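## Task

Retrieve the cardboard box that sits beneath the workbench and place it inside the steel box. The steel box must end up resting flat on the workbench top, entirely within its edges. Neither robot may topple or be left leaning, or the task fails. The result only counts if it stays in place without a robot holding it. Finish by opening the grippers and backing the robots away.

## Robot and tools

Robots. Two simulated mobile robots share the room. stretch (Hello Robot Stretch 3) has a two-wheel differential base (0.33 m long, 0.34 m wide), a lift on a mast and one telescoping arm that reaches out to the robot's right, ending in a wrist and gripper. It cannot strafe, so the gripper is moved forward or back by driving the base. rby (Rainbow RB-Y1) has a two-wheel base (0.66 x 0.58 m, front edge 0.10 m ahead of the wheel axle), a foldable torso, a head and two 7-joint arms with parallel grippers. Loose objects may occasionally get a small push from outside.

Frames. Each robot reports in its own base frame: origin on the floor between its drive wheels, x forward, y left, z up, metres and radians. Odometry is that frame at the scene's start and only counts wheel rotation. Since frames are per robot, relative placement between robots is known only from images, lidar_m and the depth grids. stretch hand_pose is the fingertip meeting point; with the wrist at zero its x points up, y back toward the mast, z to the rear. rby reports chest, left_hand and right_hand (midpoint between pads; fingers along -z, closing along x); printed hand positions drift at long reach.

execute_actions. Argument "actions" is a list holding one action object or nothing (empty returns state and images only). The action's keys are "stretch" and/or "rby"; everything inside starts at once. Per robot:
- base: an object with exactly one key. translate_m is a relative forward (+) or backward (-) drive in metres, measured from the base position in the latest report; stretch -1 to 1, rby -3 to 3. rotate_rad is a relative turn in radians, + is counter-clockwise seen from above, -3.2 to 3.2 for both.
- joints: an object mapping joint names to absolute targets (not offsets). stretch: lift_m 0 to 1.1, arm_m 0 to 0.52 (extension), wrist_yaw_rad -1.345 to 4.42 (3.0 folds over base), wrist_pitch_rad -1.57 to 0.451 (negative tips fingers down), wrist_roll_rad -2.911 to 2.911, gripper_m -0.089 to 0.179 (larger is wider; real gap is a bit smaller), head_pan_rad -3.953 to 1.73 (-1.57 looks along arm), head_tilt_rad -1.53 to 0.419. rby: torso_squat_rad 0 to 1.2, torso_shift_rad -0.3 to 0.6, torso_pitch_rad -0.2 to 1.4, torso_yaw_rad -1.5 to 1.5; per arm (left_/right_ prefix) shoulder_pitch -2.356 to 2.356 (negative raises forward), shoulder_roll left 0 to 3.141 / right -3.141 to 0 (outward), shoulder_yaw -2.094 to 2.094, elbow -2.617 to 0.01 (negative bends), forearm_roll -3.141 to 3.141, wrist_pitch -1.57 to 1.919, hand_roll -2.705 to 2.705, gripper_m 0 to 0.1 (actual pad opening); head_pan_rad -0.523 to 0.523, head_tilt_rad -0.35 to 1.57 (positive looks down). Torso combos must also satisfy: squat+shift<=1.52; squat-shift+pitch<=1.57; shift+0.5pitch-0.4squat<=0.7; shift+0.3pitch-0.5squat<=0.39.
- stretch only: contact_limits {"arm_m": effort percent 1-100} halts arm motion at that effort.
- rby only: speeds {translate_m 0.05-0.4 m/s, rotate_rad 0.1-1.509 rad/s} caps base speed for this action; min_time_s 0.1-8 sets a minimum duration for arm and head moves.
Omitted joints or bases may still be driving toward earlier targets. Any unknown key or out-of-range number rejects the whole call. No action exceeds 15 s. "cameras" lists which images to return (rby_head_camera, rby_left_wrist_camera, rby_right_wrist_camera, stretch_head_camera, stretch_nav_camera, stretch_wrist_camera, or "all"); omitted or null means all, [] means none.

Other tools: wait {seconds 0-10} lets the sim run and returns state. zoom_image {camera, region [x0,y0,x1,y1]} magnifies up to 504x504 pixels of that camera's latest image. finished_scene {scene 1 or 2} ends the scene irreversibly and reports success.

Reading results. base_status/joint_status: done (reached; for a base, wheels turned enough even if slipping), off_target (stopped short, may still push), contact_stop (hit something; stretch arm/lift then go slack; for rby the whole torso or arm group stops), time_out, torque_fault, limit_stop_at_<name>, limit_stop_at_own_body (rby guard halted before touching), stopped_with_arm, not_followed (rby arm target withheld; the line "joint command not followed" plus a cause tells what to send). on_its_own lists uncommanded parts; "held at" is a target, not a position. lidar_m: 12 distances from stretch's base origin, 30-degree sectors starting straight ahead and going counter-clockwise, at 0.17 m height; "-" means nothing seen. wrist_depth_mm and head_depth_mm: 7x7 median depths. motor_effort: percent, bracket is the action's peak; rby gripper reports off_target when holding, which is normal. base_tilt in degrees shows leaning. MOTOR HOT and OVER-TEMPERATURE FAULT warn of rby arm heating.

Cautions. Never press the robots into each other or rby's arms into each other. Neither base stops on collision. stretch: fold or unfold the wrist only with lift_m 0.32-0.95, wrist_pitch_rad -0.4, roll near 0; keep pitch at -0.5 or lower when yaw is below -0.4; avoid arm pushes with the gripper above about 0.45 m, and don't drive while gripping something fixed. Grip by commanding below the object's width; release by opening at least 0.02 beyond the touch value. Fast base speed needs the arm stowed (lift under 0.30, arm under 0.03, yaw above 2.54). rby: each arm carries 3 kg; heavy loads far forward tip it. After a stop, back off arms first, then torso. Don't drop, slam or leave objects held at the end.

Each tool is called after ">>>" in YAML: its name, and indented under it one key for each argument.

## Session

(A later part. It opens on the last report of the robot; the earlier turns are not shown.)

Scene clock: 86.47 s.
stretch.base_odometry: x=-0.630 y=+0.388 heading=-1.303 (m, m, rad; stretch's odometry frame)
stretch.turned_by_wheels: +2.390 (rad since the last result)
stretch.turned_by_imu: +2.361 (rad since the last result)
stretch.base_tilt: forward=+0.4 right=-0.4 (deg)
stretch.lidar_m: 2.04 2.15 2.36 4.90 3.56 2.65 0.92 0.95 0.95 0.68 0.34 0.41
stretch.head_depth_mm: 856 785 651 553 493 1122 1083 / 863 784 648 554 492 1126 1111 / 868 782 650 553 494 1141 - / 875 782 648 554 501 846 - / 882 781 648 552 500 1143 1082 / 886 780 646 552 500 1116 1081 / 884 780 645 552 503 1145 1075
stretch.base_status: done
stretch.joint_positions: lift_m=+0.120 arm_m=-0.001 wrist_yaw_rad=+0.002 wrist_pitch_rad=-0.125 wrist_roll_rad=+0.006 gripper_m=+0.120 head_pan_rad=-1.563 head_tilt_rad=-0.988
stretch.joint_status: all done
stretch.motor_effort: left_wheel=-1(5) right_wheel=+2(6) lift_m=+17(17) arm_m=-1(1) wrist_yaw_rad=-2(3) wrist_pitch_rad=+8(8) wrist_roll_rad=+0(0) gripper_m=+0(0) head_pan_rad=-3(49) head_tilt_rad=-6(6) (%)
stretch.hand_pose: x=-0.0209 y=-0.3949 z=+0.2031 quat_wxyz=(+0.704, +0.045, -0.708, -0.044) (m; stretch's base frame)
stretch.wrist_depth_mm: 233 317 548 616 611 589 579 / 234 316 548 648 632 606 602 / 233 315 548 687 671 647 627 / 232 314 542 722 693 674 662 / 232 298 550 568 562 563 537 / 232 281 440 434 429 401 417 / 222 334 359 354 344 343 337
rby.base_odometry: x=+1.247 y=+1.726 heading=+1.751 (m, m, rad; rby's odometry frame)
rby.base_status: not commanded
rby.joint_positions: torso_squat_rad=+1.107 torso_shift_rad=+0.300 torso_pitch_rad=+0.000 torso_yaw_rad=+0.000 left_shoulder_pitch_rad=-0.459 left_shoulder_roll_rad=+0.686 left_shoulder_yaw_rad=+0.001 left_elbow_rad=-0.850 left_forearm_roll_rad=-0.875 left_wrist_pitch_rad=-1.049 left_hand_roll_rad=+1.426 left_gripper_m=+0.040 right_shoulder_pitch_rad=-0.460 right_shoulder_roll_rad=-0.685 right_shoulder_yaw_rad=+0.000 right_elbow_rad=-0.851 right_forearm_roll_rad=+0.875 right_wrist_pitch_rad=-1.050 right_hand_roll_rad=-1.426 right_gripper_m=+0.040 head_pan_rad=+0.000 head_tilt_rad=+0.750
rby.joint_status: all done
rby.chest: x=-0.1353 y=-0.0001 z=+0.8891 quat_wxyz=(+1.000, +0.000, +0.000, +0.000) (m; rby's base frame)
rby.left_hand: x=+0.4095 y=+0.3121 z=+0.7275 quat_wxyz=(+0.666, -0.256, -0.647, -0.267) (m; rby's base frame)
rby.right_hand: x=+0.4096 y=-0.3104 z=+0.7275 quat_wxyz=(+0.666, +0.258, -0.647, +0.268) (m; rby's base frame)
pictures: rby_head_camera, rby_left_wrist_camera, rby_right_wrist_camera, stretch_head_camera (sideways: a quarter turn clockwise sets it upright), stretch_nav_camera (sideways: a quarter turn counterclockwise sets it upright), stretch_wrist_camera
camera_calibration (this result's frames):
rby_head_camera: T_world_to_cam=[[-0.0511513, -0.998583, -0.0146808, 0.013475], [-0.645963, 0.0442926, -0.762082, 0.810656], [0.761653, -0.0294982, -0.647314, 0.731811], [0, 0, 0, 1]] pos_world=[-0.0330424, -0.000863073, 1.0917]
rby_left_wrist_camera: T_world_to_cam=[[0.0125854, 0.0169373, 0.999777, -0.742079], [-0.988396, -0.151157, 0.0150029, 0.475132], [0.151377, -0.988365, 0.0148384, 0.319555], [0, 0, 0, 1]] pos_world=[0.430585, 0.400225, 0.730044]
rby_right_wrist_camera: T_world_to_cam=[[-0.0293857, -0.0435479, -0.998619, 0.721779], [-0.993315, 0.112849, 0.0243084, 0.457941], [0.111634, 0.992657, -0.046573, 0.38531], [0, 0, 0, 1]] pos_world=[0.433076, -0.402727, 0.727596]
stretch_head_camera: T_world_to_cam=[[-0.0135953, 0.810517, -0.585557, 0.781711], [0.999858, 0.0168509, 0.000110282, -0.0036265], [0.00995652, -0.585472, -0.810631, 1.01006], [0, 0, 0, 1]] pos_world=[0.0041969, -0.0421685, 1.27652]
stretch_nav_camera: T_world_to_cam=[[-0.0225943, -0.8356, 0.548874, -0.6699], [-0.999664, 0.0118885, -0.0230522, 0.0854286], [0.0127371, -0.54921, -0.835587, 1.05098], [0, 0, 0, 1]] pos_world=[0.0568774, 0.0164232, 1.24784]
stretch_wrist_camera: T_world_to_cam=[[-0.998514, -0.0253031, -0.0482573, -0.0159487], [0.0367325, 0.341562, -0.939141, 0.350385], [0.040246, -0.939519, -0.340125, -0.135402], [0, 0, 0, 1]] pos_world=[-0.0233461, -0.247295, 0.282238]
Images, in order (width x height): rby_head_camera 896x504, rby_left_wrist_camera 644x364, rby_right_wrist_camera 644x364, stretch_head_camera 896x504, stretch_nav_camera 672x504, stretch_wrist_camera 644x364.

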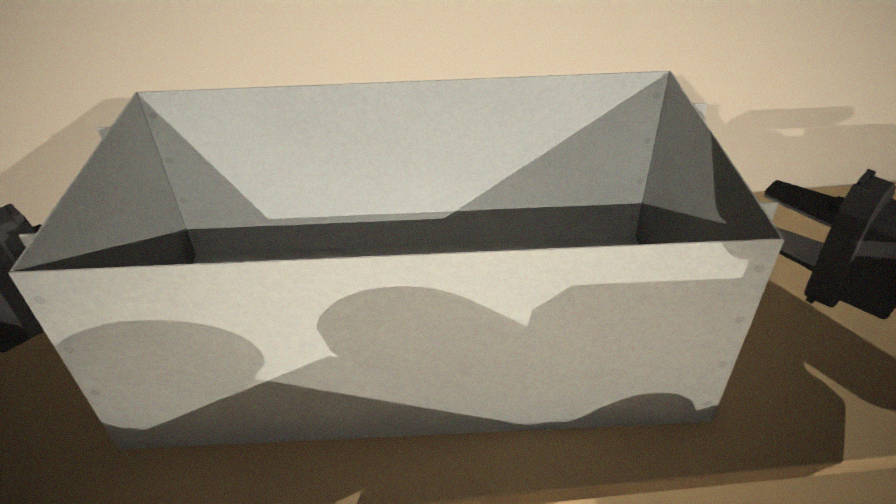

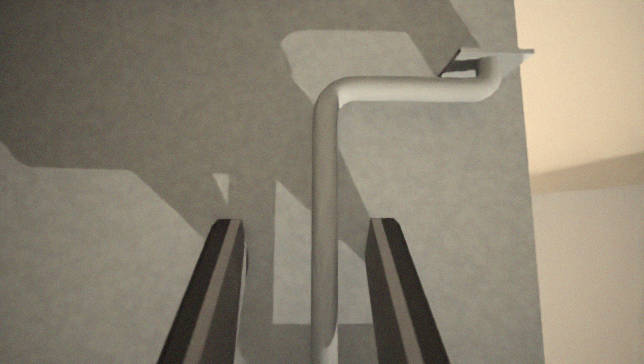

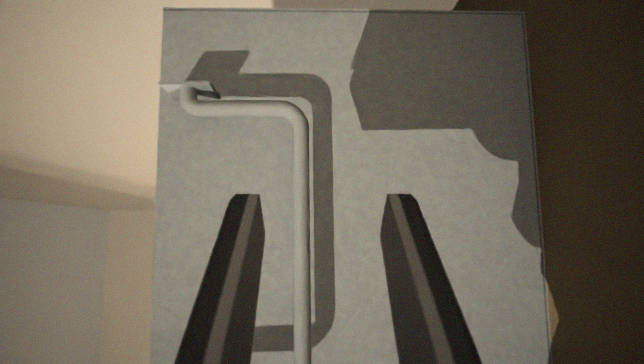

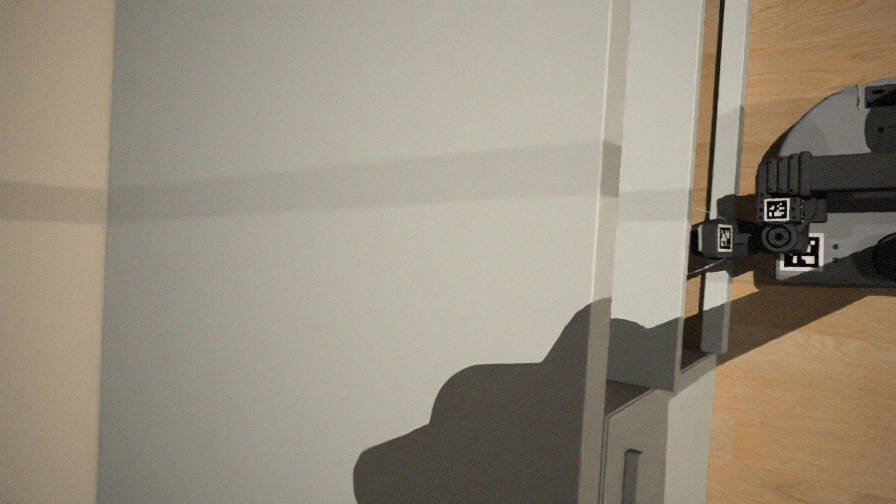

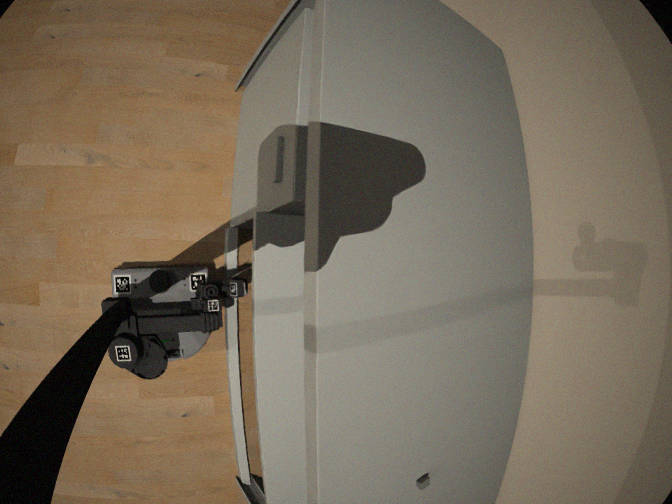

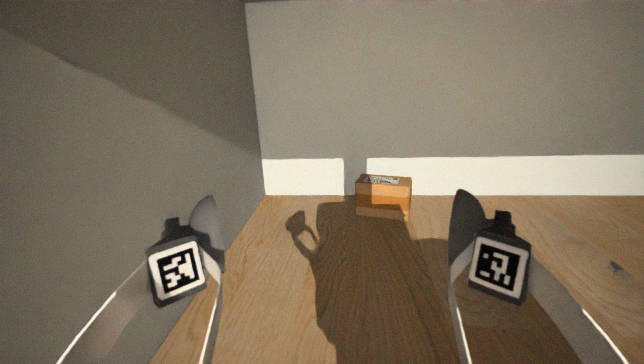

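>>> execute_actions:
  actions:
    - {"stretch":{"base":{"rotate_rad":-0.055},"joints":{"gripper_m":0.179,"arm_m":0.2}},"rby":{"joints":{"torso_yaw_rad":0.05}}}
  cameras: []

>>> execute_actions:
  actions:
    - {"stretch":{"base":{"translate_m":-0.055},"joints":{"arm_m":0.3,"wrist_pitch_rad":-0.45}},"rby":{"joints":{"left_wrist_pitch_rad":-1.17,"right_wrist_pitch_rad":-1.17},"min_time_s":1}}
  cameras: []

>>> execute_actions:
  actions:
    - {"stretch":{"joints":{"lift_m":0.045}},"rby":{"base":{"translate_m":0.022},"speeds":{"translate_m":0.05}}}
  cameras: ["rby_head_camera","rby_left_wrist_camera","rby_right_wrist_camera","stretch_wrist_camera"]

Scene clock: 116.00 s.
stretch.base_odometry: x=-0.630 y=+0.388 heading=-1.358 (m, m, rad; stretch's odometry frame)
stretch.turned_by_wheels: -0.055 (rad since the last result)
stretch.turned_by_imu: -0.056 (rad since the last result)
stretch.base_tilt: forward=+0.5 right=-0.4 (deg)
stretch.lidar_m: 2.04 2.12 2.34 4.90 3.73 2.70 0.95 0.92 0.97 0.82 0.34 0.39
stretch.head_depth_mm: 872 786 649 554 497 1137 1078 / 872 783 649 554 498 1143 1113 / 871 783 648 554 501 844 - / 875 783 647 552 501 1136 - / 876 779 647 553 500 1142 1079 / 877 781 647 552 500 1048 1083 / 874 777 646 552 499 1052 1079
stretch.base_status: done
stretch.joint_positions: lift_m=+0.120 arm_m=+0.200 wrist_yaw_rad=+0.002 wrist_pitch_rad=-0.124 wrist_roll_rad=+0.006 gripper_m=+0.179 head_pan_rad=-1.563 head_tilt_rad=-0.988
stretch.joint_status: all done
stretch.motor_effort: left_wheel=+1(4) right_wheel=-2(3) lift_m=+17(17) arm_m=+3(5) wrist_yaw_rad=-2(2) wrist_pitch_rad=+8(8) wrist_roll_rad=+0(0) gripper_m=+0(82) head_pan_rad=-4(3) head_tilt_rad=-7(6) (%)
stretch.hand_pose: x=-0.0210 y=-0.5960 z=+0.2033 quat_wxyz=(+0.704, +0.045, -0.708, -0.044) (m; stretch's base frame)
stretch.wrist_depth_mm: 266 371 439 431 426 423 418 / 264 371 463 458 449 449 439 / 264 369 489 480 474 471 465 / 262 366 518 512 508 497 490 / 261 417 539 521 517 517 503 / 243 411 441 436 424 418 - / 273 339 359 353 349 345 336
rby.base_odometry: x=+1.247 y=+1.726 heading=+1.751 (m, m, rad; rby's odometry frame)
rby.base_status: not commanded
rby.joint_positions: torso_squat_rad=+1.107 torso_shift_rad=+0.300 torso_pitch_rad=+0.000 torso_yaw_rad=+0.050 left_shoulder_pitch_rad=-0.460 left_shoulder_roll_rad=+0.685 left_shoulder_yaw_rad=+0.000 left_elbow_rad=-0.851 left_forearm_roll_rad=-0.875 left_wrist_pitch_rad=-1.050 left_hand_roll_rad=+1.426 left_gripper_m=+0.040 right_shoulder_pitch_rad=-0.460 right_shoulder_roll_rad=-0.685 right_shoulder_yaw_rad=+0.000 right_elbow_rad=-0.851 right_forearm_roll_rad=+0.875 right_wrist_pitch_rad=-1.050 right_hand_roll_rad=-1.426 right_gripper_m=+0.040 head_pan_rad=+0.000 head_tilt_rad=+0.750
rby.joint_status: all done
rby.chest: x=-0.1353 y=-0.0001 z=+0.8891 quat_wxyz=(+1.000, +0.000, +0.000, +0.025) (m; rby's base frame)
rby.left_hand: x=+0.3933 y=+0.3377 z=+0.7277 quat_wxyz=(+0.672, -0.241, -0.653, -0.251) (m; rby's base frame)
rby.right_hand: x=+0.4244 y=-0.2830 z=+0.7274 quat_wxyz=(+0.659, +0.274, -0.641, +0.284) (m; rby's base frame)
pictures: none
No camera images: the call's "cameras" was empty. Leave "cameras" out to get every camera's image.

Scene clock: 117.97 s.
stretch.base_odometry: x=-0.642 y=+0.442 heading=-1.358 (m, m, rad; stretch's odometry frame)
stretch.turned_by_wheels: +0.000 (rad since the last result)
stretch.turned_by_imu: -0.001 (rad since the last result)
stretch.base_tilt: forward=+0.4 right=-0.4 (deg)
stretch.lidar_m: 0.91 2.18 2.37 4.90 3.66 2.64 2.55 0.87 0.97 0.93 0.38 0.39
stretch.head_depth_mm: 870 784 649 554 498 1143 1080 / 871 785 648 554 499 1141 1112 / 872 782 648 554 501 844 - / 871 780 648 553 500 1137 - / 875 779 648 553 501 1133 1082 / 876 779 647 552 500 1104 1076 / 877 779 646 551 500 1053 1077
stretch.base_status: done
stretch.joint_positions: lift_m=+0.120 arm_m=+0.300 wrist_yaw_rad=+0.002 wrist_pitch_rad=-0.463 wrist_roll_rad=+0.006 gripper_m=+0.179 head_pan_rad=-1.563 head_tilt_rad=-0.988
stretch.joint_status: all done
stretch.motor_effort: left_wheel=+1(3) right_wheel=-1(6) lift_m=+17(17) arm_m=+3(1) wrist_yaw_rad=-2(2) wrist_pitch_rad=+4(7) wrist_roll_rad=+0(0) gripper_m=+0(0) head_pan_rad=-3(4) head_tilt_rad=-7(7) (%)
stretch.hand_pose: x=-0.0211 y=-0.6633 z=+0.1230 quat_wxyz=(+0.686, +0.162, -0.690, -0.162) (m; stretch's base frame)
stretch.wrist_depth_mm: 324 355 354 351 347 345 341 / 321 392 389 384 381 380 378 / 321 429 433 347 425 415 414 / 320 399 396 341 377 371 362 / 311 345 330 323 315 311 313 / 291 280 281 278 272 268 - / 247 249 245 242 238 236 232
rby.base_odometry: x=+1.247 y=+1.726 heading=+1.751 (m, m, rad; rby's odometry frame)
rby.base_status: not commanded
rby.joint_positions: torso_squat_rad=+1.107 torso_shift_rad=+0.300 torso_pitch_rad=+0.000 torso_yaw_rad=+0.050 left_shoulder_pitch_rad=-0.460 left_shoulder_roll_rad=+0.685 left_shoulder_yaw_rad=+0.000 left_elbow_rad=-0.851 left_forearm_roll_rad=-0.875 left_wrist_pitch_rad=-1.170 left_hand_roll_rad=+1.426 left_gripper_m=+0.040 right_shoulder_pitch_rad=-0.460 right_shoulder_roll_rad=-0.685 right_shoulder_yaw_rad=+0.000 right_elbow_rad=-0.851 right_forearm_roll_rad=+0.875 right_wrist_pitch_rad=-1.170 right_hand_roll_rad=-1.426 right_gripper_m=+0.040 head_pan_rad=+0.000 head_tilt_rad=+0.750
rby.joint_status: all done
rby.chest: x=-0.1353 y=-0.0001 z=+0.8891 quat_wxyz=(+1.000, +0.000, +0.000, +0.025) (m; rby's base frame)
rby.left_hand: x=+0.3743 y=+0.3179 z=+0.7316 quat_wxyz=(+0.651, -0.283, -0.643, -0.287) (m; rby's base frame)
rby.right_hand: x=+0.4035 y=-0.2653 z=+0.7314 quat_wxyz=(+0.636, +0.315, -0.628, +0.320) (m; rby's base frame)
pictures: none
No camera images: the call's "cameras" was empty. Leave "cameras" out to get every camera's image.

Scene clock: 119.47 s.
stretch.base_odometry: x=-0.642 y=+0.442 heading=-1.358 (m, m, rad; stretch's odometry frame)
stretch.turned_by_wheels: +0.000 (rad since the last result)
stretch.turned_by_imu: +0.000 (rad since the last result)
stretch.base_tilt: forward=+0.4 right=-0.4 (deg)
stretch.lidar_m: 0.91 2.18 2.38 4.90 3.66 2.63 2.55 0.87 0.97 0.93 0.38 0.39
stretch.head_depth_mm: 866 784 649 554 498 1142 1085 / 871 784 649 554 499 1136 1116 / 872 782 648 553 502 843 - / 874 781 649 553 502 1140 - / 875 778 645 552 501 1139 1078 / 876 781 646 552 501 1105 1079 / 875 780 646 552 500 1052 1080
stretch.base_status: not commanded
stretch.joint_positions: lift_m=+0.045 arm_m=+0.300 wrist_yaw_rad=+0.002 wrist_pitch_rad=-0.463 wrist_roll_rad=+0.006 gripper_m=+0.179 head_pan_rad=-1.563 head_tilt_rad=-0.988
stretch.joint_status: all done
stretch.motor_effort: left_wheel=+1(2) right_wheel=-1(1) lift_m=+17(16) arm_m=+3(3) wrist_yaw_rad=-2(2) wrist_pitch_rad=+4(4) wrist_roll_rad=+0(0) gripper_m=+0(0) head_pan_rad=-4(3) head_tilt_rad=-6(5) (%)
stretch.hand_pose: x=-0.0211 y=-0.6632 z=+0.0478 quat_wxyz=(+0.686, +0.163, -0.690, -0.163) (m; stretch's base frame)
stretch.wrist_depth_mm: 324 355 352 349 344 344 340 / 323 392 384 278 376 372 370 / 320 352 340 299 323 314 308 / 287 280 274 268 261 256 251 / 236 239 227 224 219 216 217 / 207 194 195 191 188 185 - / 170 172 170 168 166 163 160
rby.base_odometry: x=+1.243 y=+1.747 heading=+1.751 (m, m, rad; rby's odometry frame)
rby.base_status: done
rby.joint_positions: torso_squat_rad=+1.107 torso_shift_rad=+0.300 torso_pitch_rad=+0.000 torso_yaw_rad=+0.050 left_shoulder_pitch_rad=-0.460 left_shoulder_roll_rad=+0.685 left_shoulder_yaw_rad=+0.000 left_elbow_rad=-0.851 left_forearm_roll_rad=-0.875 left_wrist_pitch_rad=-1.170 left_hand_roll_rad=+1.426 left_gripper_m=+0.040 right_shoulder_pitch_rad=-0.460 right_shoulder_roll_rad=-0.685 right_shoulder_yaw_rad=+0.000 right_elbow_rad=-0.851 right_forearm_roll_rad=+0.875 right_wrist_pitch_rad=-1.170 right_hand_roll_rad=-1.426 right_gripper_m=+0.040 head_pan_rad=+0.000 head_tilt_rad=+0.750
rby.joint_status: not commanded
rby.chest: x=-0.1354 y=-0.0001 z=+0.8891 quat_wxyz=(+1.000, +0.000, +0.000, +0.025) (m; rby's base frame)
rby.left_hand: x=+0.3743 y=+0.3179 z=+0.7317 quat_wxyz=(+0.651, -0.283, -0.643, -0.287) (m; rby's base frame)
rby.right_hand: x=+0.4035 y=-0.2653 z=+0.7314 quat_wxyz=(+0.636, +0.315, -0.628, +0.320) (m; rby's base frame)
pictures: rby_head_camera, rby_left_wrist_camera, rby_right_wrist_camera, stretch_wrist_camera
camera_calibration (this result's frames):
rby_head_camera: T_world_to_cam=[[-0.0014939, -0.999889, -0.0148553, 0.0202782], [-0.647311, 0.01229, -0.762127, 0.810486], [0.762225, 0.00847746, -0.647257, 0.731867], [0, 0, 0, 1]] pos_world=[-0.0331803, 0.00411067, 1.0917]
rby_left_wrist_camera: T_world_to_cam=[[0.00340385, 0.0307255, 0.999522, -0.746688], [-0.996797, -0.0797536, 0.00584621, 0.428259], [0.0798951, -0.996341, 0.0303557, 0.348478], [0, 0, 0, 1]] pos_world=[0.401588, 0.4043, 0.733249]
rby_right_wrist_camera: T_world_to_cam=[[-0.0134524, -0.0325168, -0.999381, 0.724523], [-0.998336, -0.0556089, 0.0152477, 0.410585], [-0.0560703, 0.997923, -0.0317146, 0.399589], [0, 0, 0, 1]] pos_world=[0.442053, -0.352368, 0.730487]
stretch_wrist_camera: T_world_to_cam=[[-0.998562, -0.00722072, -0.0531236, -0.0182505], [0.0365025, 0.634169, -0.772333, 0.482202], [0.0392661, -0.773161, -0.632993, -0.315923], [0, 0, 0, 1]] pos_world=[-0.0234207, -0.550189, 0.171474]
Images, in order (width x height): rby_head_camera 896x504, rby_left_wrist_camera 644x364, rby_right_wrist_camera 644x364, stretch_wrist_camera 644x364.

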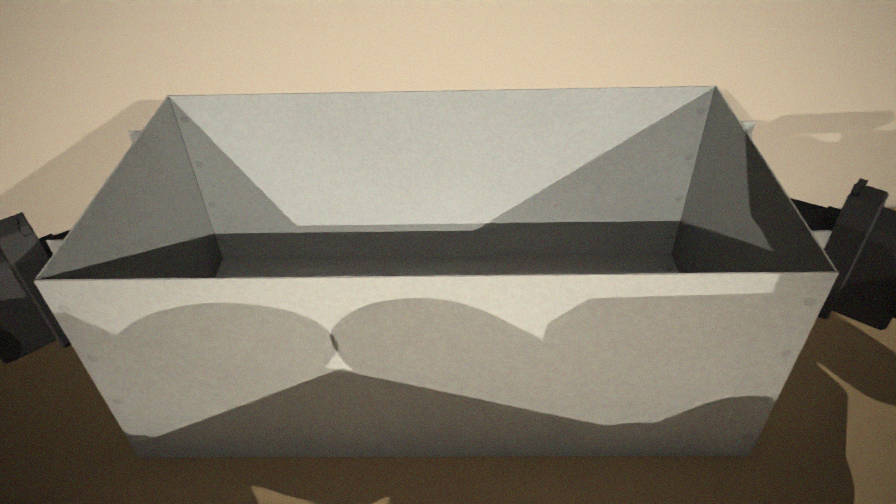

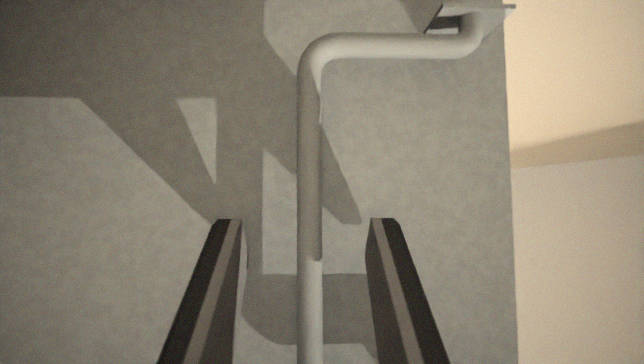

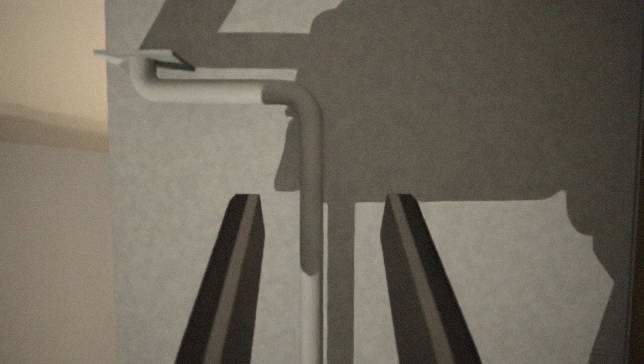

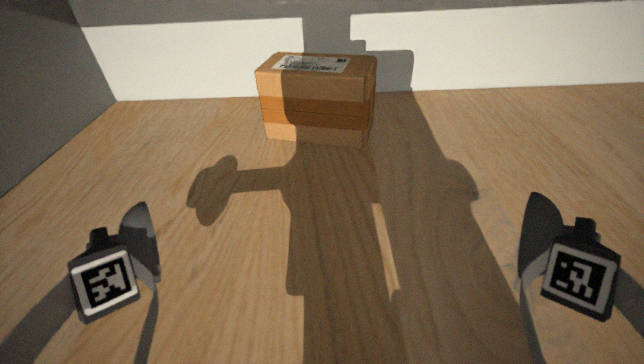

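>>> execute_actions:
  actions: []

Scene clock: 144.43 s.
stretch.base_odometry: x=-0.642 y=+0.442 heading=-1.358 (m, m, rad; stretch's odometry frame)
stretch.turned_by_wheels: +0.000 (rad since the last result)
stretch.turned_by_imu: -0.001 (rad since the last result)
stretch.base_tilt: forward=+0.5 right=-0.4 (deg)
stretch.lidar_m: 0.91 2.18 2.39 4.89 3.66 2.64 2.55 0.87 0.96 0.93 0.38 0.39
stretch.head_depth_mm: 871 786 650 554 499 1138 1082 / 871 782 650 553 501 1140 1112 / 871 784 648 554 501 845 - / 873 780 648 553 501 1142 - / 875 782 648 553 500 1140 1080 / 874 781 644 551 499 1104 1079 / 879 780 646 552 500 1055 1080
stretch.base_status: not commanded
stretch.joint_positions: lift_m=+0.045 arm_m=+0.300 wrist_yaw_rad=+0.002 wrist_pitch_rad=-0.463 wrist_roll_rad=+0.006 gripper_m=+0.179 head_pan_rad=-1.563 head_tilt_rad=-0.988
stretch.joint_status: all done
stretch.motor_effort: left_wheel=+1(2) right_wheel=-2(1) lift_m=+17(16) arm_m=+3(3) wrist_yaw_rad=-2(2) wrist_pitch_rad=+4(4) wrist_roll_rad=+0(0) gripper_m=+1(0) head_pan_rad=-4(3) head_tilt_rad=-6(5) (%)
stretch.hand_pose: x=-0.0211 y=-0.6632 z=+0.0478 quat_wxyz=(+0.686, +0.163, -0.690, -0.163) (m; stretch's base frame)
stretch.wrist_depth_mm: 324 353 353 349 347 344 340 / 321 391 384 280 377 369 369 / 320 353 339 298 322 315 306 / 286 280 273 267 262 256 251 / 236 239 227 222 219 215 217 / 207 194 194 191 188 184 - / 171 172 170 168 165 163 160
rby.base_odometry: x=+1.243 y=+1.747 heading=+1.751 (m, m, rad; rby's odometry frame)
rby.base_status: done
rby.joint_positions: torso_squat_rad=+1.107 torso_shift_rad=+0.300 torso_pitch_rad=+0.000 torso_yaw_rad=+0.050 left_shoulder_pitch_rad=-0.460 left_shoulder_roll_rad=+0.685 left_shoulder_yaw_rad=+0.000 left_elbow_rad=-0.851 left_forearm_roll_rad=-0.875 left_wrist_pitch_rad=-1.170 left_hand_roll_rad=+1.426 left_gripper_m=+0.040 right_shoulder_pitch_rad=-0.460 right_shoulder_roll_rad=-0.685 right_shoulder_yaw_rad=+0.000 right_elbow_rad=-0.851 right_forearm_roll_rad=+0.875 right_wrist_pitch_rad=-1.170 right_hand_roll_rad=-1.426 right_gripper_m=+0.040 head_pan_rad=+0.000 head_tilt_rad=+0.750
rby.joint_status: not commanded
rby.chest: x=-0.1354 y=-0.0001 z=+0.8891 quat_wxyz=(+1.000, +0.000, +0.000, +0.025) (m; rby's base frame)
rby.left_hand: x=+0.3743 y=+0.3179 z=+0.7317 quat_wxyz=(+0.651, -0.283, -0.643, -0.287) (m; rby's base frame)
rby.right_hand: x=+0.4035 y=-0.2653 z=+0.7314 quat_wxyz=(+0.636, +0.315, -0.628, +0.320) (m; rby's base frame)
pictures: rby_head_camera, rby_left_wrist_camera, rby_right_wrist_camera, stretch_head_camera (sideways: a quarter turn clockwise sets it upright), stretch_nav_camera (sideways: a quarter turn counterclockwise sets it upright), stretch_wrist_camera
camera_calibration (this result's frames):
rby_head_camera: T_world_to_cam=[[-0.00149411, -0.999889, -0.0148553, 0.0202781], [-0.647311, 0.0122901, -0.762127, 0.810486], [0.762225, 0.00847728, -0.647257, 0.731867], [0, 0, 0, 1]] pos_world=[-0.0331803, 0.00411066, 1.0917]
rby_left_wrist_camera: T_world_to_cam=[[0.00340357, 0.0307258, 0.999522, -0.746688], [-0.996797, -0.0797533, 0.00584595, 0.428259], [0.0798948, -0.996341, 0.0303559, 0.348477], [0, 0, 0, 1]] pos_world=[0.401588, 0.4043, 0.733249]
rby_right_wrist_camera: T_world_to_cam=[[-0.0134522, -0.0325169, -0.999381, 0.724523], [-0.998336, -0.0556088, 0.0152475, 0.410585], [-0.0560701, 0.997923, -0.0317147, 0.399589], [0, 0, 0, 1]] pos_world=[0.442053, -0.352368, 0.730487]
stretch_head_camera: T_world_to_cam=[[-0.0134883, 0.810519, -0.585557, 0.78171], [0.99986, 0.0167189, 0.000110283, -0.00362652], [0.00987926, -0.585474, -0.810631, 1.01006], [0, 0, 0, 1]] pos_world=[0.00419133, -0.0421683, 1.27652]
stretch_nav_camera: T_world_to_cam=[[-0.0227046, -0.835597, 0.548874, -0.669899], [-0.999662, 0.0120204, -0.0230522, 0.0854286], [0.0126647, -0.549212, -0.835587, 1.05098], [0, 0, 0, 1]] pos_world=[0.0568796, 0.0164165, 1.24784]
stretch_wrist_camera: T_world_to_cam=[[-0.998562, -0.00722085, -0.0531237, -0.0182505], [0.0365024, 0.634169, -0.772332, 0.482202], [0.0392663, -0.773161, -0.632993, -0.315923], [0, 0, 0, 1]] pos_world=[-0.0234207, -0.550189, 0.171473]
Images, in order (width x height): rby_head_camera 896x504, rby_left_wrist_camera 644x364, rby_right_wrist_camera 644x364, stretch_head_camera 896x504, stretch_nav_camera 672x504, stretch_wrist_camera 644x364.

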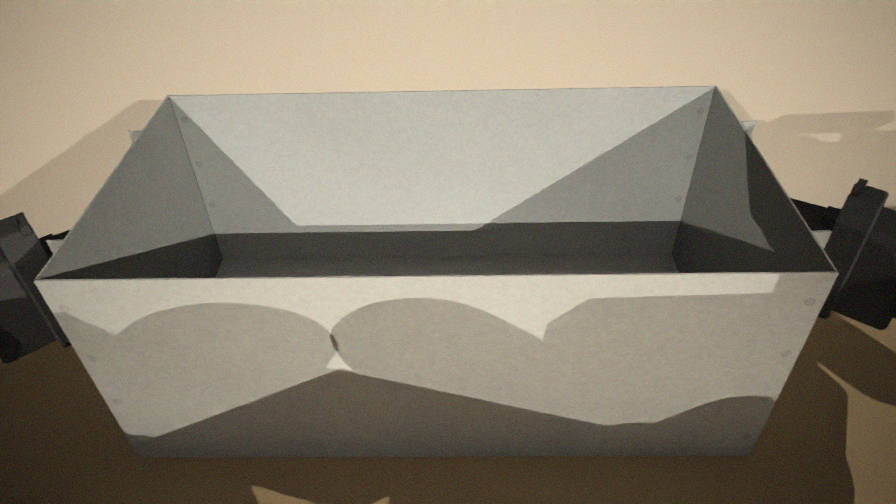

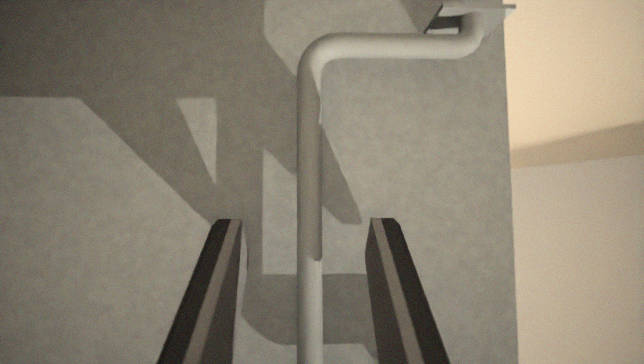

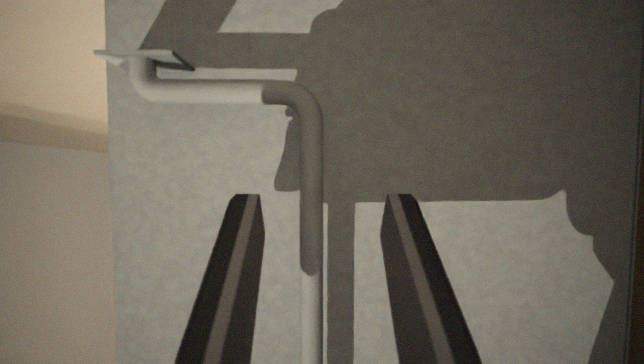

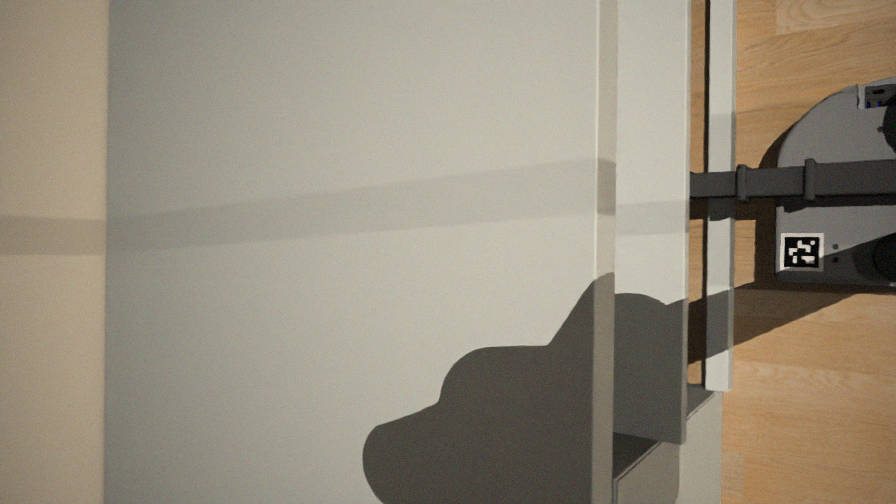

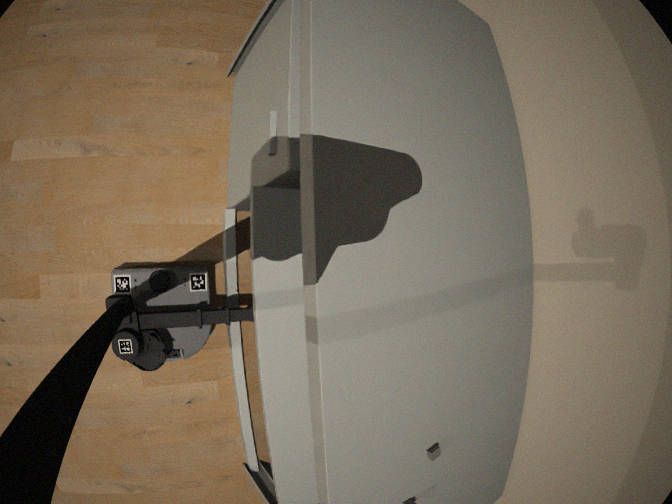

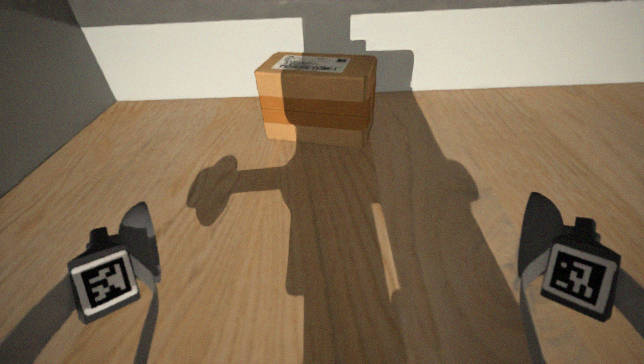

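>>> execute_actions:
  actions:
    - {"stretch":{"base":{"translate_m":0.016},"joints":{"arm_m":0.41}},"rby":{"joints":{"left_wrist_pitch_rad":-1.225,"right_wrist_pitch_rad":-1.22}}}
  cameras: ["rby_left_wrist_camera","rby_right_wrist_camera","stretch_wrist_camera"]

Scene clock: 155.80 s.
stretch.base_odometry: x=-0.638 y=+0.426 heading=-1.358 (m, m, rad; stretch's odometry frame)
stretch.turned_by_wheels: +0.000 (rad since the last result)
stretch.turned_by_imu: -0.001 (rad since the last result)
stretch.base_tilt: forward=+0.5 right=-0.4 (deg)
stretch.lidar_m: 0.91 2.16 2.38 4.89 3.68 2.65 2.57 0.89 0.96 0.93 0.37 0.39
stretch.head_depth_mm: 870 784 650 554 497 1138 1083 / 871 783 649 554 499 1143 1114 / 874 783 648 554 501 844 - / 871 781 647 552 500 1137 - / 874 780 647 552 500 1136 1082 / 876 781 646 552 500 1048 1084 / 877 778 647 551 500 1055 1077
stretch.base_status: done
stretch.joint_positions: lift_m=+0.045 arm_m=+0.410 wrist_yaw_rad=+0.002 wrist_pitch_rad=-0.463 wrist_roll_rad=+0.006 gripper_m=+0.179 head_pan_rad=-1.563 head_tilt_rad=-0.988
stretch.joint_status: all done
stretch.motor_effort: left_wheel=+2(5) right_wheel=-2(4) lift_m=+17(18) arm_m=+3(4) wrist_yaw_rad=-1(2) wrist_pitch_rad=+4(5) wrist_roll_rad=+0(0) gripper_m=+0(0) head_pan_rad=-4(3) head_tilt_rad=-6(6) (%)
stretch.hand_pose: x=-0.0211 y=-0.7731 z=+0.0478 quat_wxyz=(+0.686, +0.163, -0.690, -0.163) (m; stretch's base frame)
stretch.wrist_depth_mm: 253 251 249 247 245 243 240 / 280 278 275 273 271 269 266 / 299 310 301 196 212 292 290 / 282 280 262 200 241 255 249 / 236 238 227 216 213 216 216 / 207 194 194 191 187 184 - / 171 172 169 167 165 163 161
rby.base_odometry: x=+1.243 y=+1.747 heading=+1.751 (m, m, rad; rby's odometry frame)
rby.base_status: not commanded
rby.joint_positions: torso_squat_rad=+1.107 torso_shift_rad=+0.300 torso_pitch_rad=+0.000 torso_yaw_rad=+0.050 left_shoulder_pitch_rad=-0.460 left_shoulder_roll_rad=+0.686 left_shoulder_yaw_rad=+0.001 left_elbow_rad=-0.850 left_forearm_roll_rad=-0.875 left_wrist_pitch_rad=-1.224 left_hand_roll_rad=+1.426 left_gripper_m=+0.040 right_shoulder_pitch_rad=-0.460 right_shoulder_roll_rad=-0.685 right_shoulder_yaw_rad=+0.000 right_elbow_rad=-0.851 right_forearm_roll_rad=+0.875 right_wrist_pitch_rad=-1.220 right_hand_roll_rad=-1.426 right_gripper_m=+0.040 head_pan_rad=+0.000 head_tilt_rad=+0.750
rby.joint_status: all done
rby.chest: x=-0.1354 y=-0.0001 z=+0.8891 quat_wxyz=(+1.000, +0.000, +0.000, +0.025) (m; rby's base frame)
rby.left_hand: x=+0.3649 y=+0.3106 z=+0.7333 quat_wxyz=(+0.641, -0.301, -0.638, -0.303) (m; rby's base frame)
rby.right_hand: x=+0.3942 y=-0.2585 z=+0.7331 quat_wxyz=(+0.625, +0.332, -0.622, +0.334) (m; rby's base frame)
pictures: rby_left_wrist_camera, rby_right_wrist_camera, stretch_wrist_camera
camera_calibration (this result's frames):
rby_left_wrist_camera: T_world_to_cam=[[0.000956071, 0.0363058, 0.99934, -0.748769], [-0.999619, -0.0275245, 0.0019563, 0.405925], [0.0275773, -0.998962, 0.0362657, 0.357516], [0, 0, 0, 1]] pos_world=[0.396627, 0.395502, 0.734516]
rby_right_wrist_camera: T_world_to_cam=[[-0.00824059, -0.0270768, -0.999599, 0.725799], [-0.994396, -0.105143, 0.0110458, 0.390393], [-0.1054, 0.994088, -0.0260586, 0.406708], [0, 0, 0, 1]] pos_world=[0.437053, -0.343604, 0.731795]
stretch_wrist_camera: T_world_to_cam=[[-0.998562, -0.00721514, -0.053124, -0.0190415], [0.0365038, 0.634218, -0.772292, 0.551975], [0.0392643, -0.773121, -0.633042, -0.400933], [0, 0, 0, 1]] pos_world=[-0.0234209, -0.66018, 0.171467]
Images, in order (width x height): rby_left_wrist_camera 644x364, rby_right_wrist_camera 644x364, stretch_wrist_camera 644x364.

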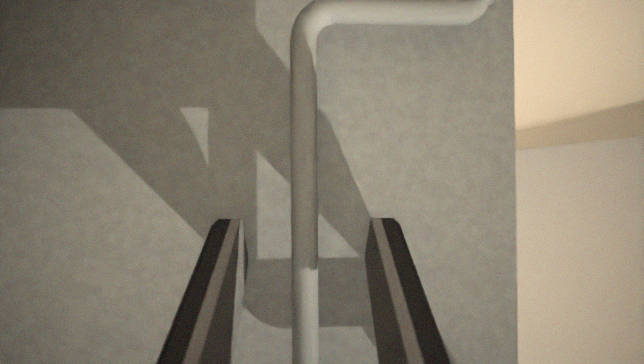

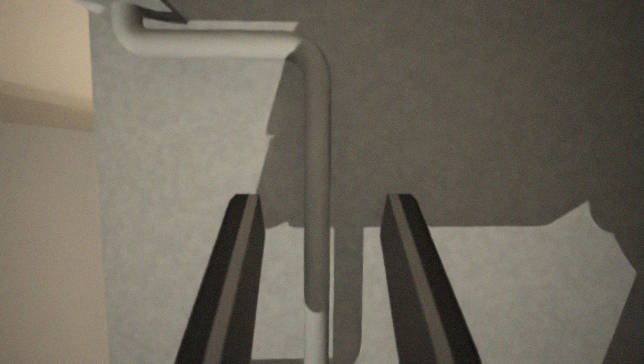

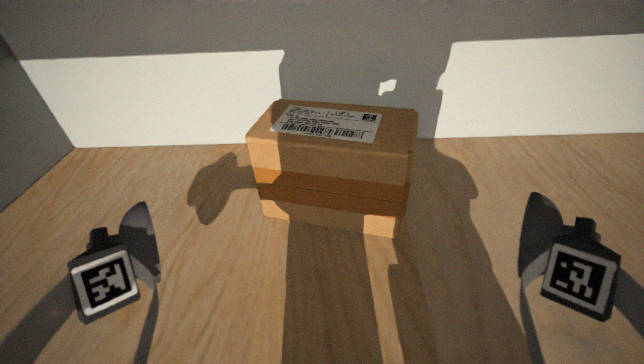

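>>> execute_actions:
  actions:
    - {"stretch":{"joints":{"arm_m":0.485}},"rby":{"joints":{"left_gripper_m":0.0,"right_gripper_m":0.0}}}
  cameras: ["rby_left_wrist_camera","rby_right_wrist_camera","stretch_wrist_camera"]

>>> execute_actions:
  actions:
    - {"stretch":{"joints":{"gripper_m":0.04}},"rby":{"joints":{"torso_squat_rad":1.05,"torso_shift_rad":0.27}}}
  cameras: ["rby_head_camera","rby_left_wrist_camera","stretch_wrist_camera"]

Scene clock: 168.03 s.
stretch.base_odometry: x=-0.638 y=+0.426 heading=-1.358 (m, m, rad; stretch's odometry frame)
stretch.turned_by_wheels: +0.000 (rad since the last result)
stretch.turned_by_imu: -0.001 (rad since the last result)
stretch.base_tilt: forward=+0.4 right=-0.4 (deg)
stretch.lidar_m: 0.91 2.15 2.38 4.90 3.69 2.66 2.56 0.89 0.96 0.93 0.37 0.39
stretch.head_depth_mm: 869 784 648 554 498 1138 1081 / 869 784 649 553 499 1141 1114 / 869 783 648 553 501 842 - / 875 782 647 553 501 1139 - / 874 779 647 553 500 1136 1082 / 877 781 646 553 500 1048 1081 / 872 781 645 551 500 1053 1081
stretch.base_status: not commanded
stretch.joint_positions: lift_m=+0.045 arm_m=+0.485 wrist_yaw_rad=+0.002 wrist_pitch_rad=-0.463 wrist_roll_rad=+0.006 gripper_m=+0.179 head_pan_rad=-1.563 head_tilt_rad=-0.988
stretch.joint_status: all done
stretch.motor_effort: left_wheel=+1(1) right_wheel=-1(2) lift_m=+17(17) arm_m=+3(4) wrist_yaw_rad=-2(2) wrist_pitch_rad=+5(4) wrist_roll_rad=+0(0) gripper_m=+0(0) head_pan_rad=-3(3) head_tilt_rad=-6(7) (%)
stretch.hand_pose: x=-0.0211 y=-0.8481 z=+0.0478 quat_wxyz=(+0.686, +0.163, -0.690, -0.163) (m; stretch's base frame)
stretch.wrist_depth_mm: 180 180 178 177 175 174 173 / 201 199 197 195 194 193 191 / 225 223 220 218 217 214 213 / 256 254 239 157 155 238 234 / 235 237 140 132 130 214 215 / 206 193 173 138 123 184 - / 170 172 169 162 156 162 160
rby.base_odometry: x=+1.243 y=+1.747 heading=+1.751 (m, m, rad; rby's odometry frame)
rby.base_status: not commanded
rby.joint_positions: torso_squat_rad=+1.107 torso_shift_rad=+0.300 torso_pitch_rad=+0.000 torso_yaw_rad=+0.050 left_shoulder_pitch_rad=-0.459 left_shoulder_roll_rad=+0.686 left_shoulder_yaw_rad=+0.001 left_elbow_rad=-0.850 left_forearm_roll_rad=-0.875 left_wrist_pitch_rad=-1.224 left_hand_roll_rad=+1.426 left_gripper_m=+0.007 right_shoulder_pitch_rad=-0.461 right_shoulder_roll_rad=-0.685 right_shoulder_yaw_rad=-0.001 right_elbow_rad=-0.852 right_forearm_roll_rad=+0.874 right_wrist_pitch_rad=-1.220 right_hand_roll_rad=-1.426 right_gripper_m=+0.007 head_pan_rad=+0.000 head_tilt_rad=+0.750
rby.joint_status: left_gripper_m off_target (ended at +0.007, target +0.000); right_gripper_m off_target (ended at +0.007, target +0.000)
rby.chest: x=-0.1354 y=+0.0000 z=+0.8891 quat_wxyz=(+1.000, +0.000, +0.000, +0.025) (m; rby's base frame)
rby.left_hand: x=+0.3647 y=+0.3107 z=+0.7330 quat_wxyz=(+0.641, -0.301, -0.638, -0.303) (m; rby's base frame)
rby.right_hand: x=+0.3944 y=-0.2585 z=+0.7343 quat_wxyz=(+0.625, +0.332, -0.623, +0.334) (m; rby's base frame)
pictures: rby_left_wrist_camera, rby_right_wrist_camera, stretch_wrist_camera
camera_calibration (this result's frames):
rby_left_wrist_camera: T_world_to_cam=[[0.00154821, 0.0362903, 0.99934, -0.748651], [-0.999619, -0.0274872, 0.00254682, 0.405267], [0.0275615, -0.998963, 0.0362339, 0.357635], [0, 0, 0, 1]] pos_world=[0.396414, 0.395572, 0.734167]
rby_right_wrist_camera: T_world_to_cam=[[-0.00587716, -0.0265319, -0.999631, 0.726285], [-0.994386, -0.105462, 0.00864545, 0.392325], [-0.105652, 0.994069, -0.0257631, 0.406588], [0, 0, 0, 1]] pos_world=[0.437347, -0.343532, 0.7331]
stretch_wrist_camera: T_world_to_cam=[[-0.998562, -0.0072133, -0.0531241, -0.0195815], [0.0365037, 0.634243, -0.772271, 0.599558], [0.0392642, -0.7731, -0.633068, -0.458905], [0, 0, 0, 1]] pos_world=[-0.0234209, -0.735187, 0.171463]
Images, in order (width x height): rby_left_wrist_camera 644x364, rby_right_wrist_camera 644x364, stretch_wrist_camera 644x364.

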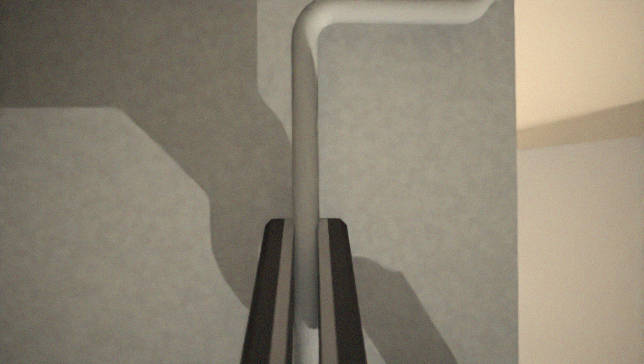

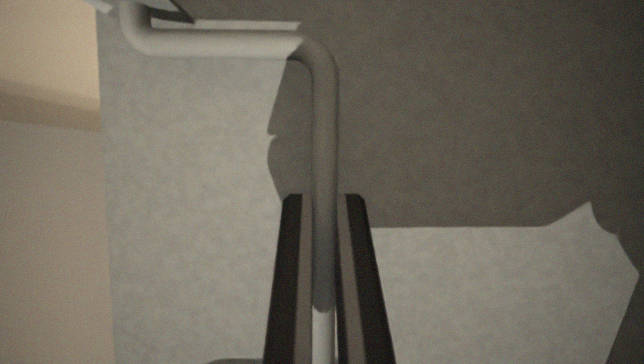

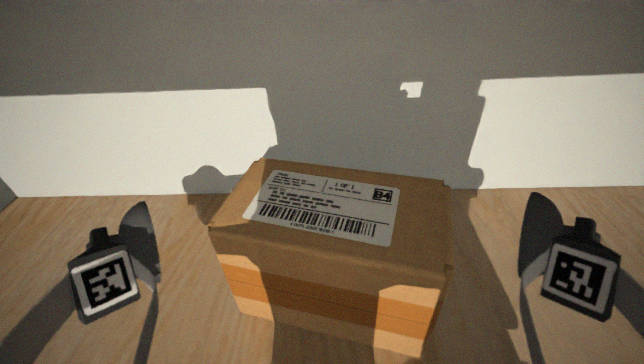

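Scene clock: 169.90 s.
stretch.base_odometry: x=-0.638 y=+0.426 heading=-1.358 (m, m, rad; stretch's odometry frame)
stretch.turned_by_wheels: +0.000 (rad since the last result)
stretch.turned_by_imu: -0.001 (rad since the last result)
stretch.base_tilt: forward=+0.5 right=-0.4 (deg)
stretch.lidar_m: 0.91 2.16 2.38 4.90 3.67 2.66 2.57 0.89 0.96 0.93 0.37 0.39
stretch.head_depth_mm: 869 784 650 554 498 1135 1085 / 875 784 650 554 498 1136 1116 / 875 781 647 554 501 844 - / 870 779 648 553 501 1139 - / 876 780 647 553 501 1137 1081 / 874 777 645 551 500 1050 1081 / 873 778 645 552 499 1056 1078
stretch.base_status: not commanded
stretch.joint_positions: lift_m=+0.045 arm_m=+0.485 wrist_yaw_rad=+0.000 wrist_pitch_rad=-0.464 wrist_roll_rad=+0.006 gripper_m=+0.041 head_pan_rad=-1.563 head_tilt_rad=-0.988
stretch.joint_status: all done
stretch.motor_effort: left_wheel=+1(2) right_wheel=-1(4) lift_m=+18(18) arm_m=+3(3) wrist_yaw_rad=+0(2) wrist_pitch_rad=+5(5) wrist_roll_rad=+0(0) gripper_m=-30(99) head_pan_rad=-3(3) head_tilt_rad=-6(6) (%)
stretch.hand_pose: x=-0.0216 y=-0.8481 z=+0.0477 quat_wxyz=(+0.686, +0.162, -0.690, -0.164) (m; stretch's base frame)
stretch.wrist_depth_mm: 180 180 177 177 176 174 173 / 201 199 197 196 194 193 191 / 224 222 220 219 217 215 213 / 255 253 237 156 154 238 236 / 234 233 137 131 129 219 210 / 200 201 161 138 123 179 183 / 178 171 169 162 155 163 160
rby.base_odometry: x=+1.243 y=+1.747 heading=+1.751 (m, m, rad; rby's odometry frame)
rby.base_status: not commanded
rby.joint_positions: torso_squat_rad=+1.050 torso_shift_rad=+0.271 torso_pitch_rad=+0.002 torso_yaw_rad=+0.050 left_shoulder_pitch_rad=-0.457 left_shoulder_roll_rad=+0.685 left_shoulder_yaw_rad=-0.001 left_elbow_rad=-0.849 left_forearm_roll_rad=-0.876 left_wrist_pitch_rad=-1.225 left_hand_roll_rad=+1.426 left_gripper_m=+0.007 right_shoulder_pitch_rad=-0.457 right_shoulder_roll_rad=-0.685 right_shoulder_yaw_rad=+0.001 right_elbow_rad=-0.849 right_forearm_roll_rad=+0.876 right_wrist_pitch_rad=-1.220 right_hand_roll_rad=-1.426 right_gripper_m=+0.007 head_pan_rad=+0.000 head_tilt_rad=+0.750
rby.joint_status: all done
rby.chest: x=-0.1342 y=-0.0001 z=+0.9256 quat_wxyz=(+1.000, +0.000, +0.001, +0.025) (m; rby's base frame)
rby.left_hand: x=+0.3648 y=+0.3101 z=+0.7663 quat_wxyz=(+0.643, -0.302, -0.635, -0.303) (m; rby's base frame)
rby.right_hand: x=+0.3941 y=-0.2593 z=+0.7659 quat_wxyz=(+0.628, +0.332, -0.620, +0.333) (m; rby's base frame)
pictures: rby_head_camera, rby_left_wrist_camera, stretch_wrist_camera
camera_calibration (this result's frames):
rby_head_camera: T_world_to_cam=[[-0.00151265, -0.99989, -0.0147421, 0.020749], [-0.648638, 0.0122012, -0.761, 0.837849], [0.761096, 0.00841113, -0.648585, 0.755736], [0, 0, 0, 1]] pos_world=[-0.0316958, 0.00416734, 1.12807]
rby_left_wrist_camera: T_world_to_cam=[[0.00811591, 0.0356619, 0.999331, -0.78412], [-0.999607, -0.0265454, 0.00906544, 0.400035], [0.0268509, -0.999011, 0.0354324, 0.3567], [0, 0, 0, 1]] pos_world=[0.396664, 0.394929, 0.767331]
stretch_wrist_camera: T_world_to_cam=[[-0.998576, -0.00503244, -0.0531137, -0.0182101], [0.0378647, 0.634492, -0.772001, 0.599699], [0.0375853, -0.772913, -0.633398, -0.458768], [0, 0, 0, 1]] pos_world=[-0.0236487, -0.735184, 0.171418]
Images, in order (width x height): rby_head_camera 896x504, rby_left_wrist_camera 644x364, stretch_wrist_camera 644x364.

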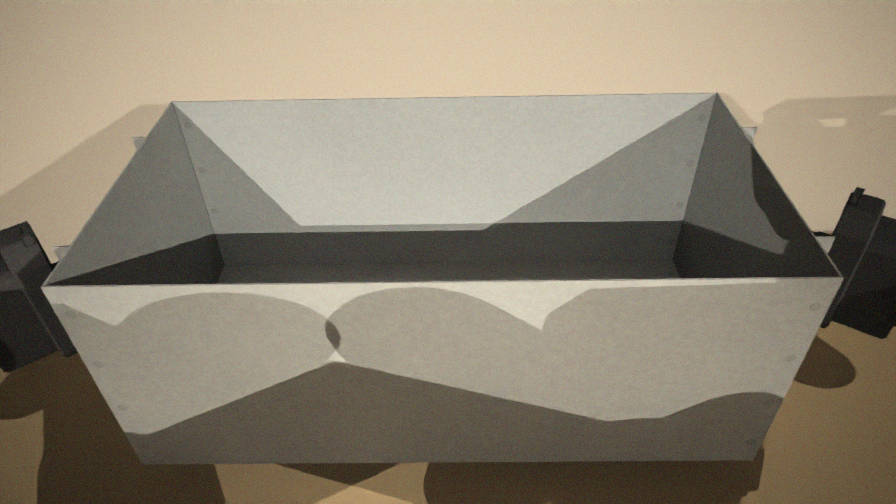

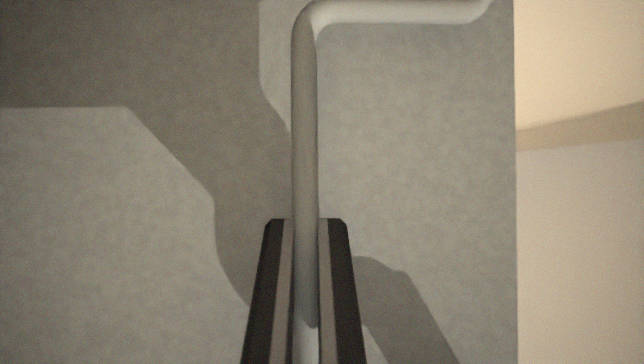

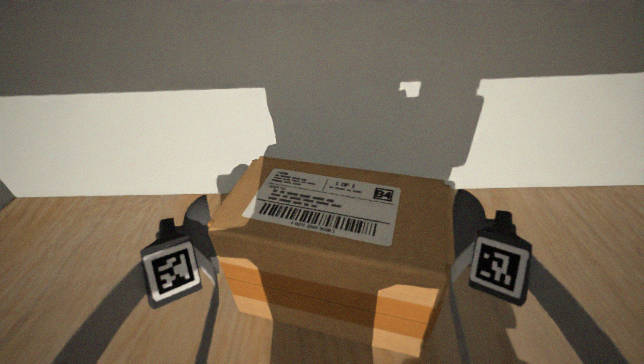

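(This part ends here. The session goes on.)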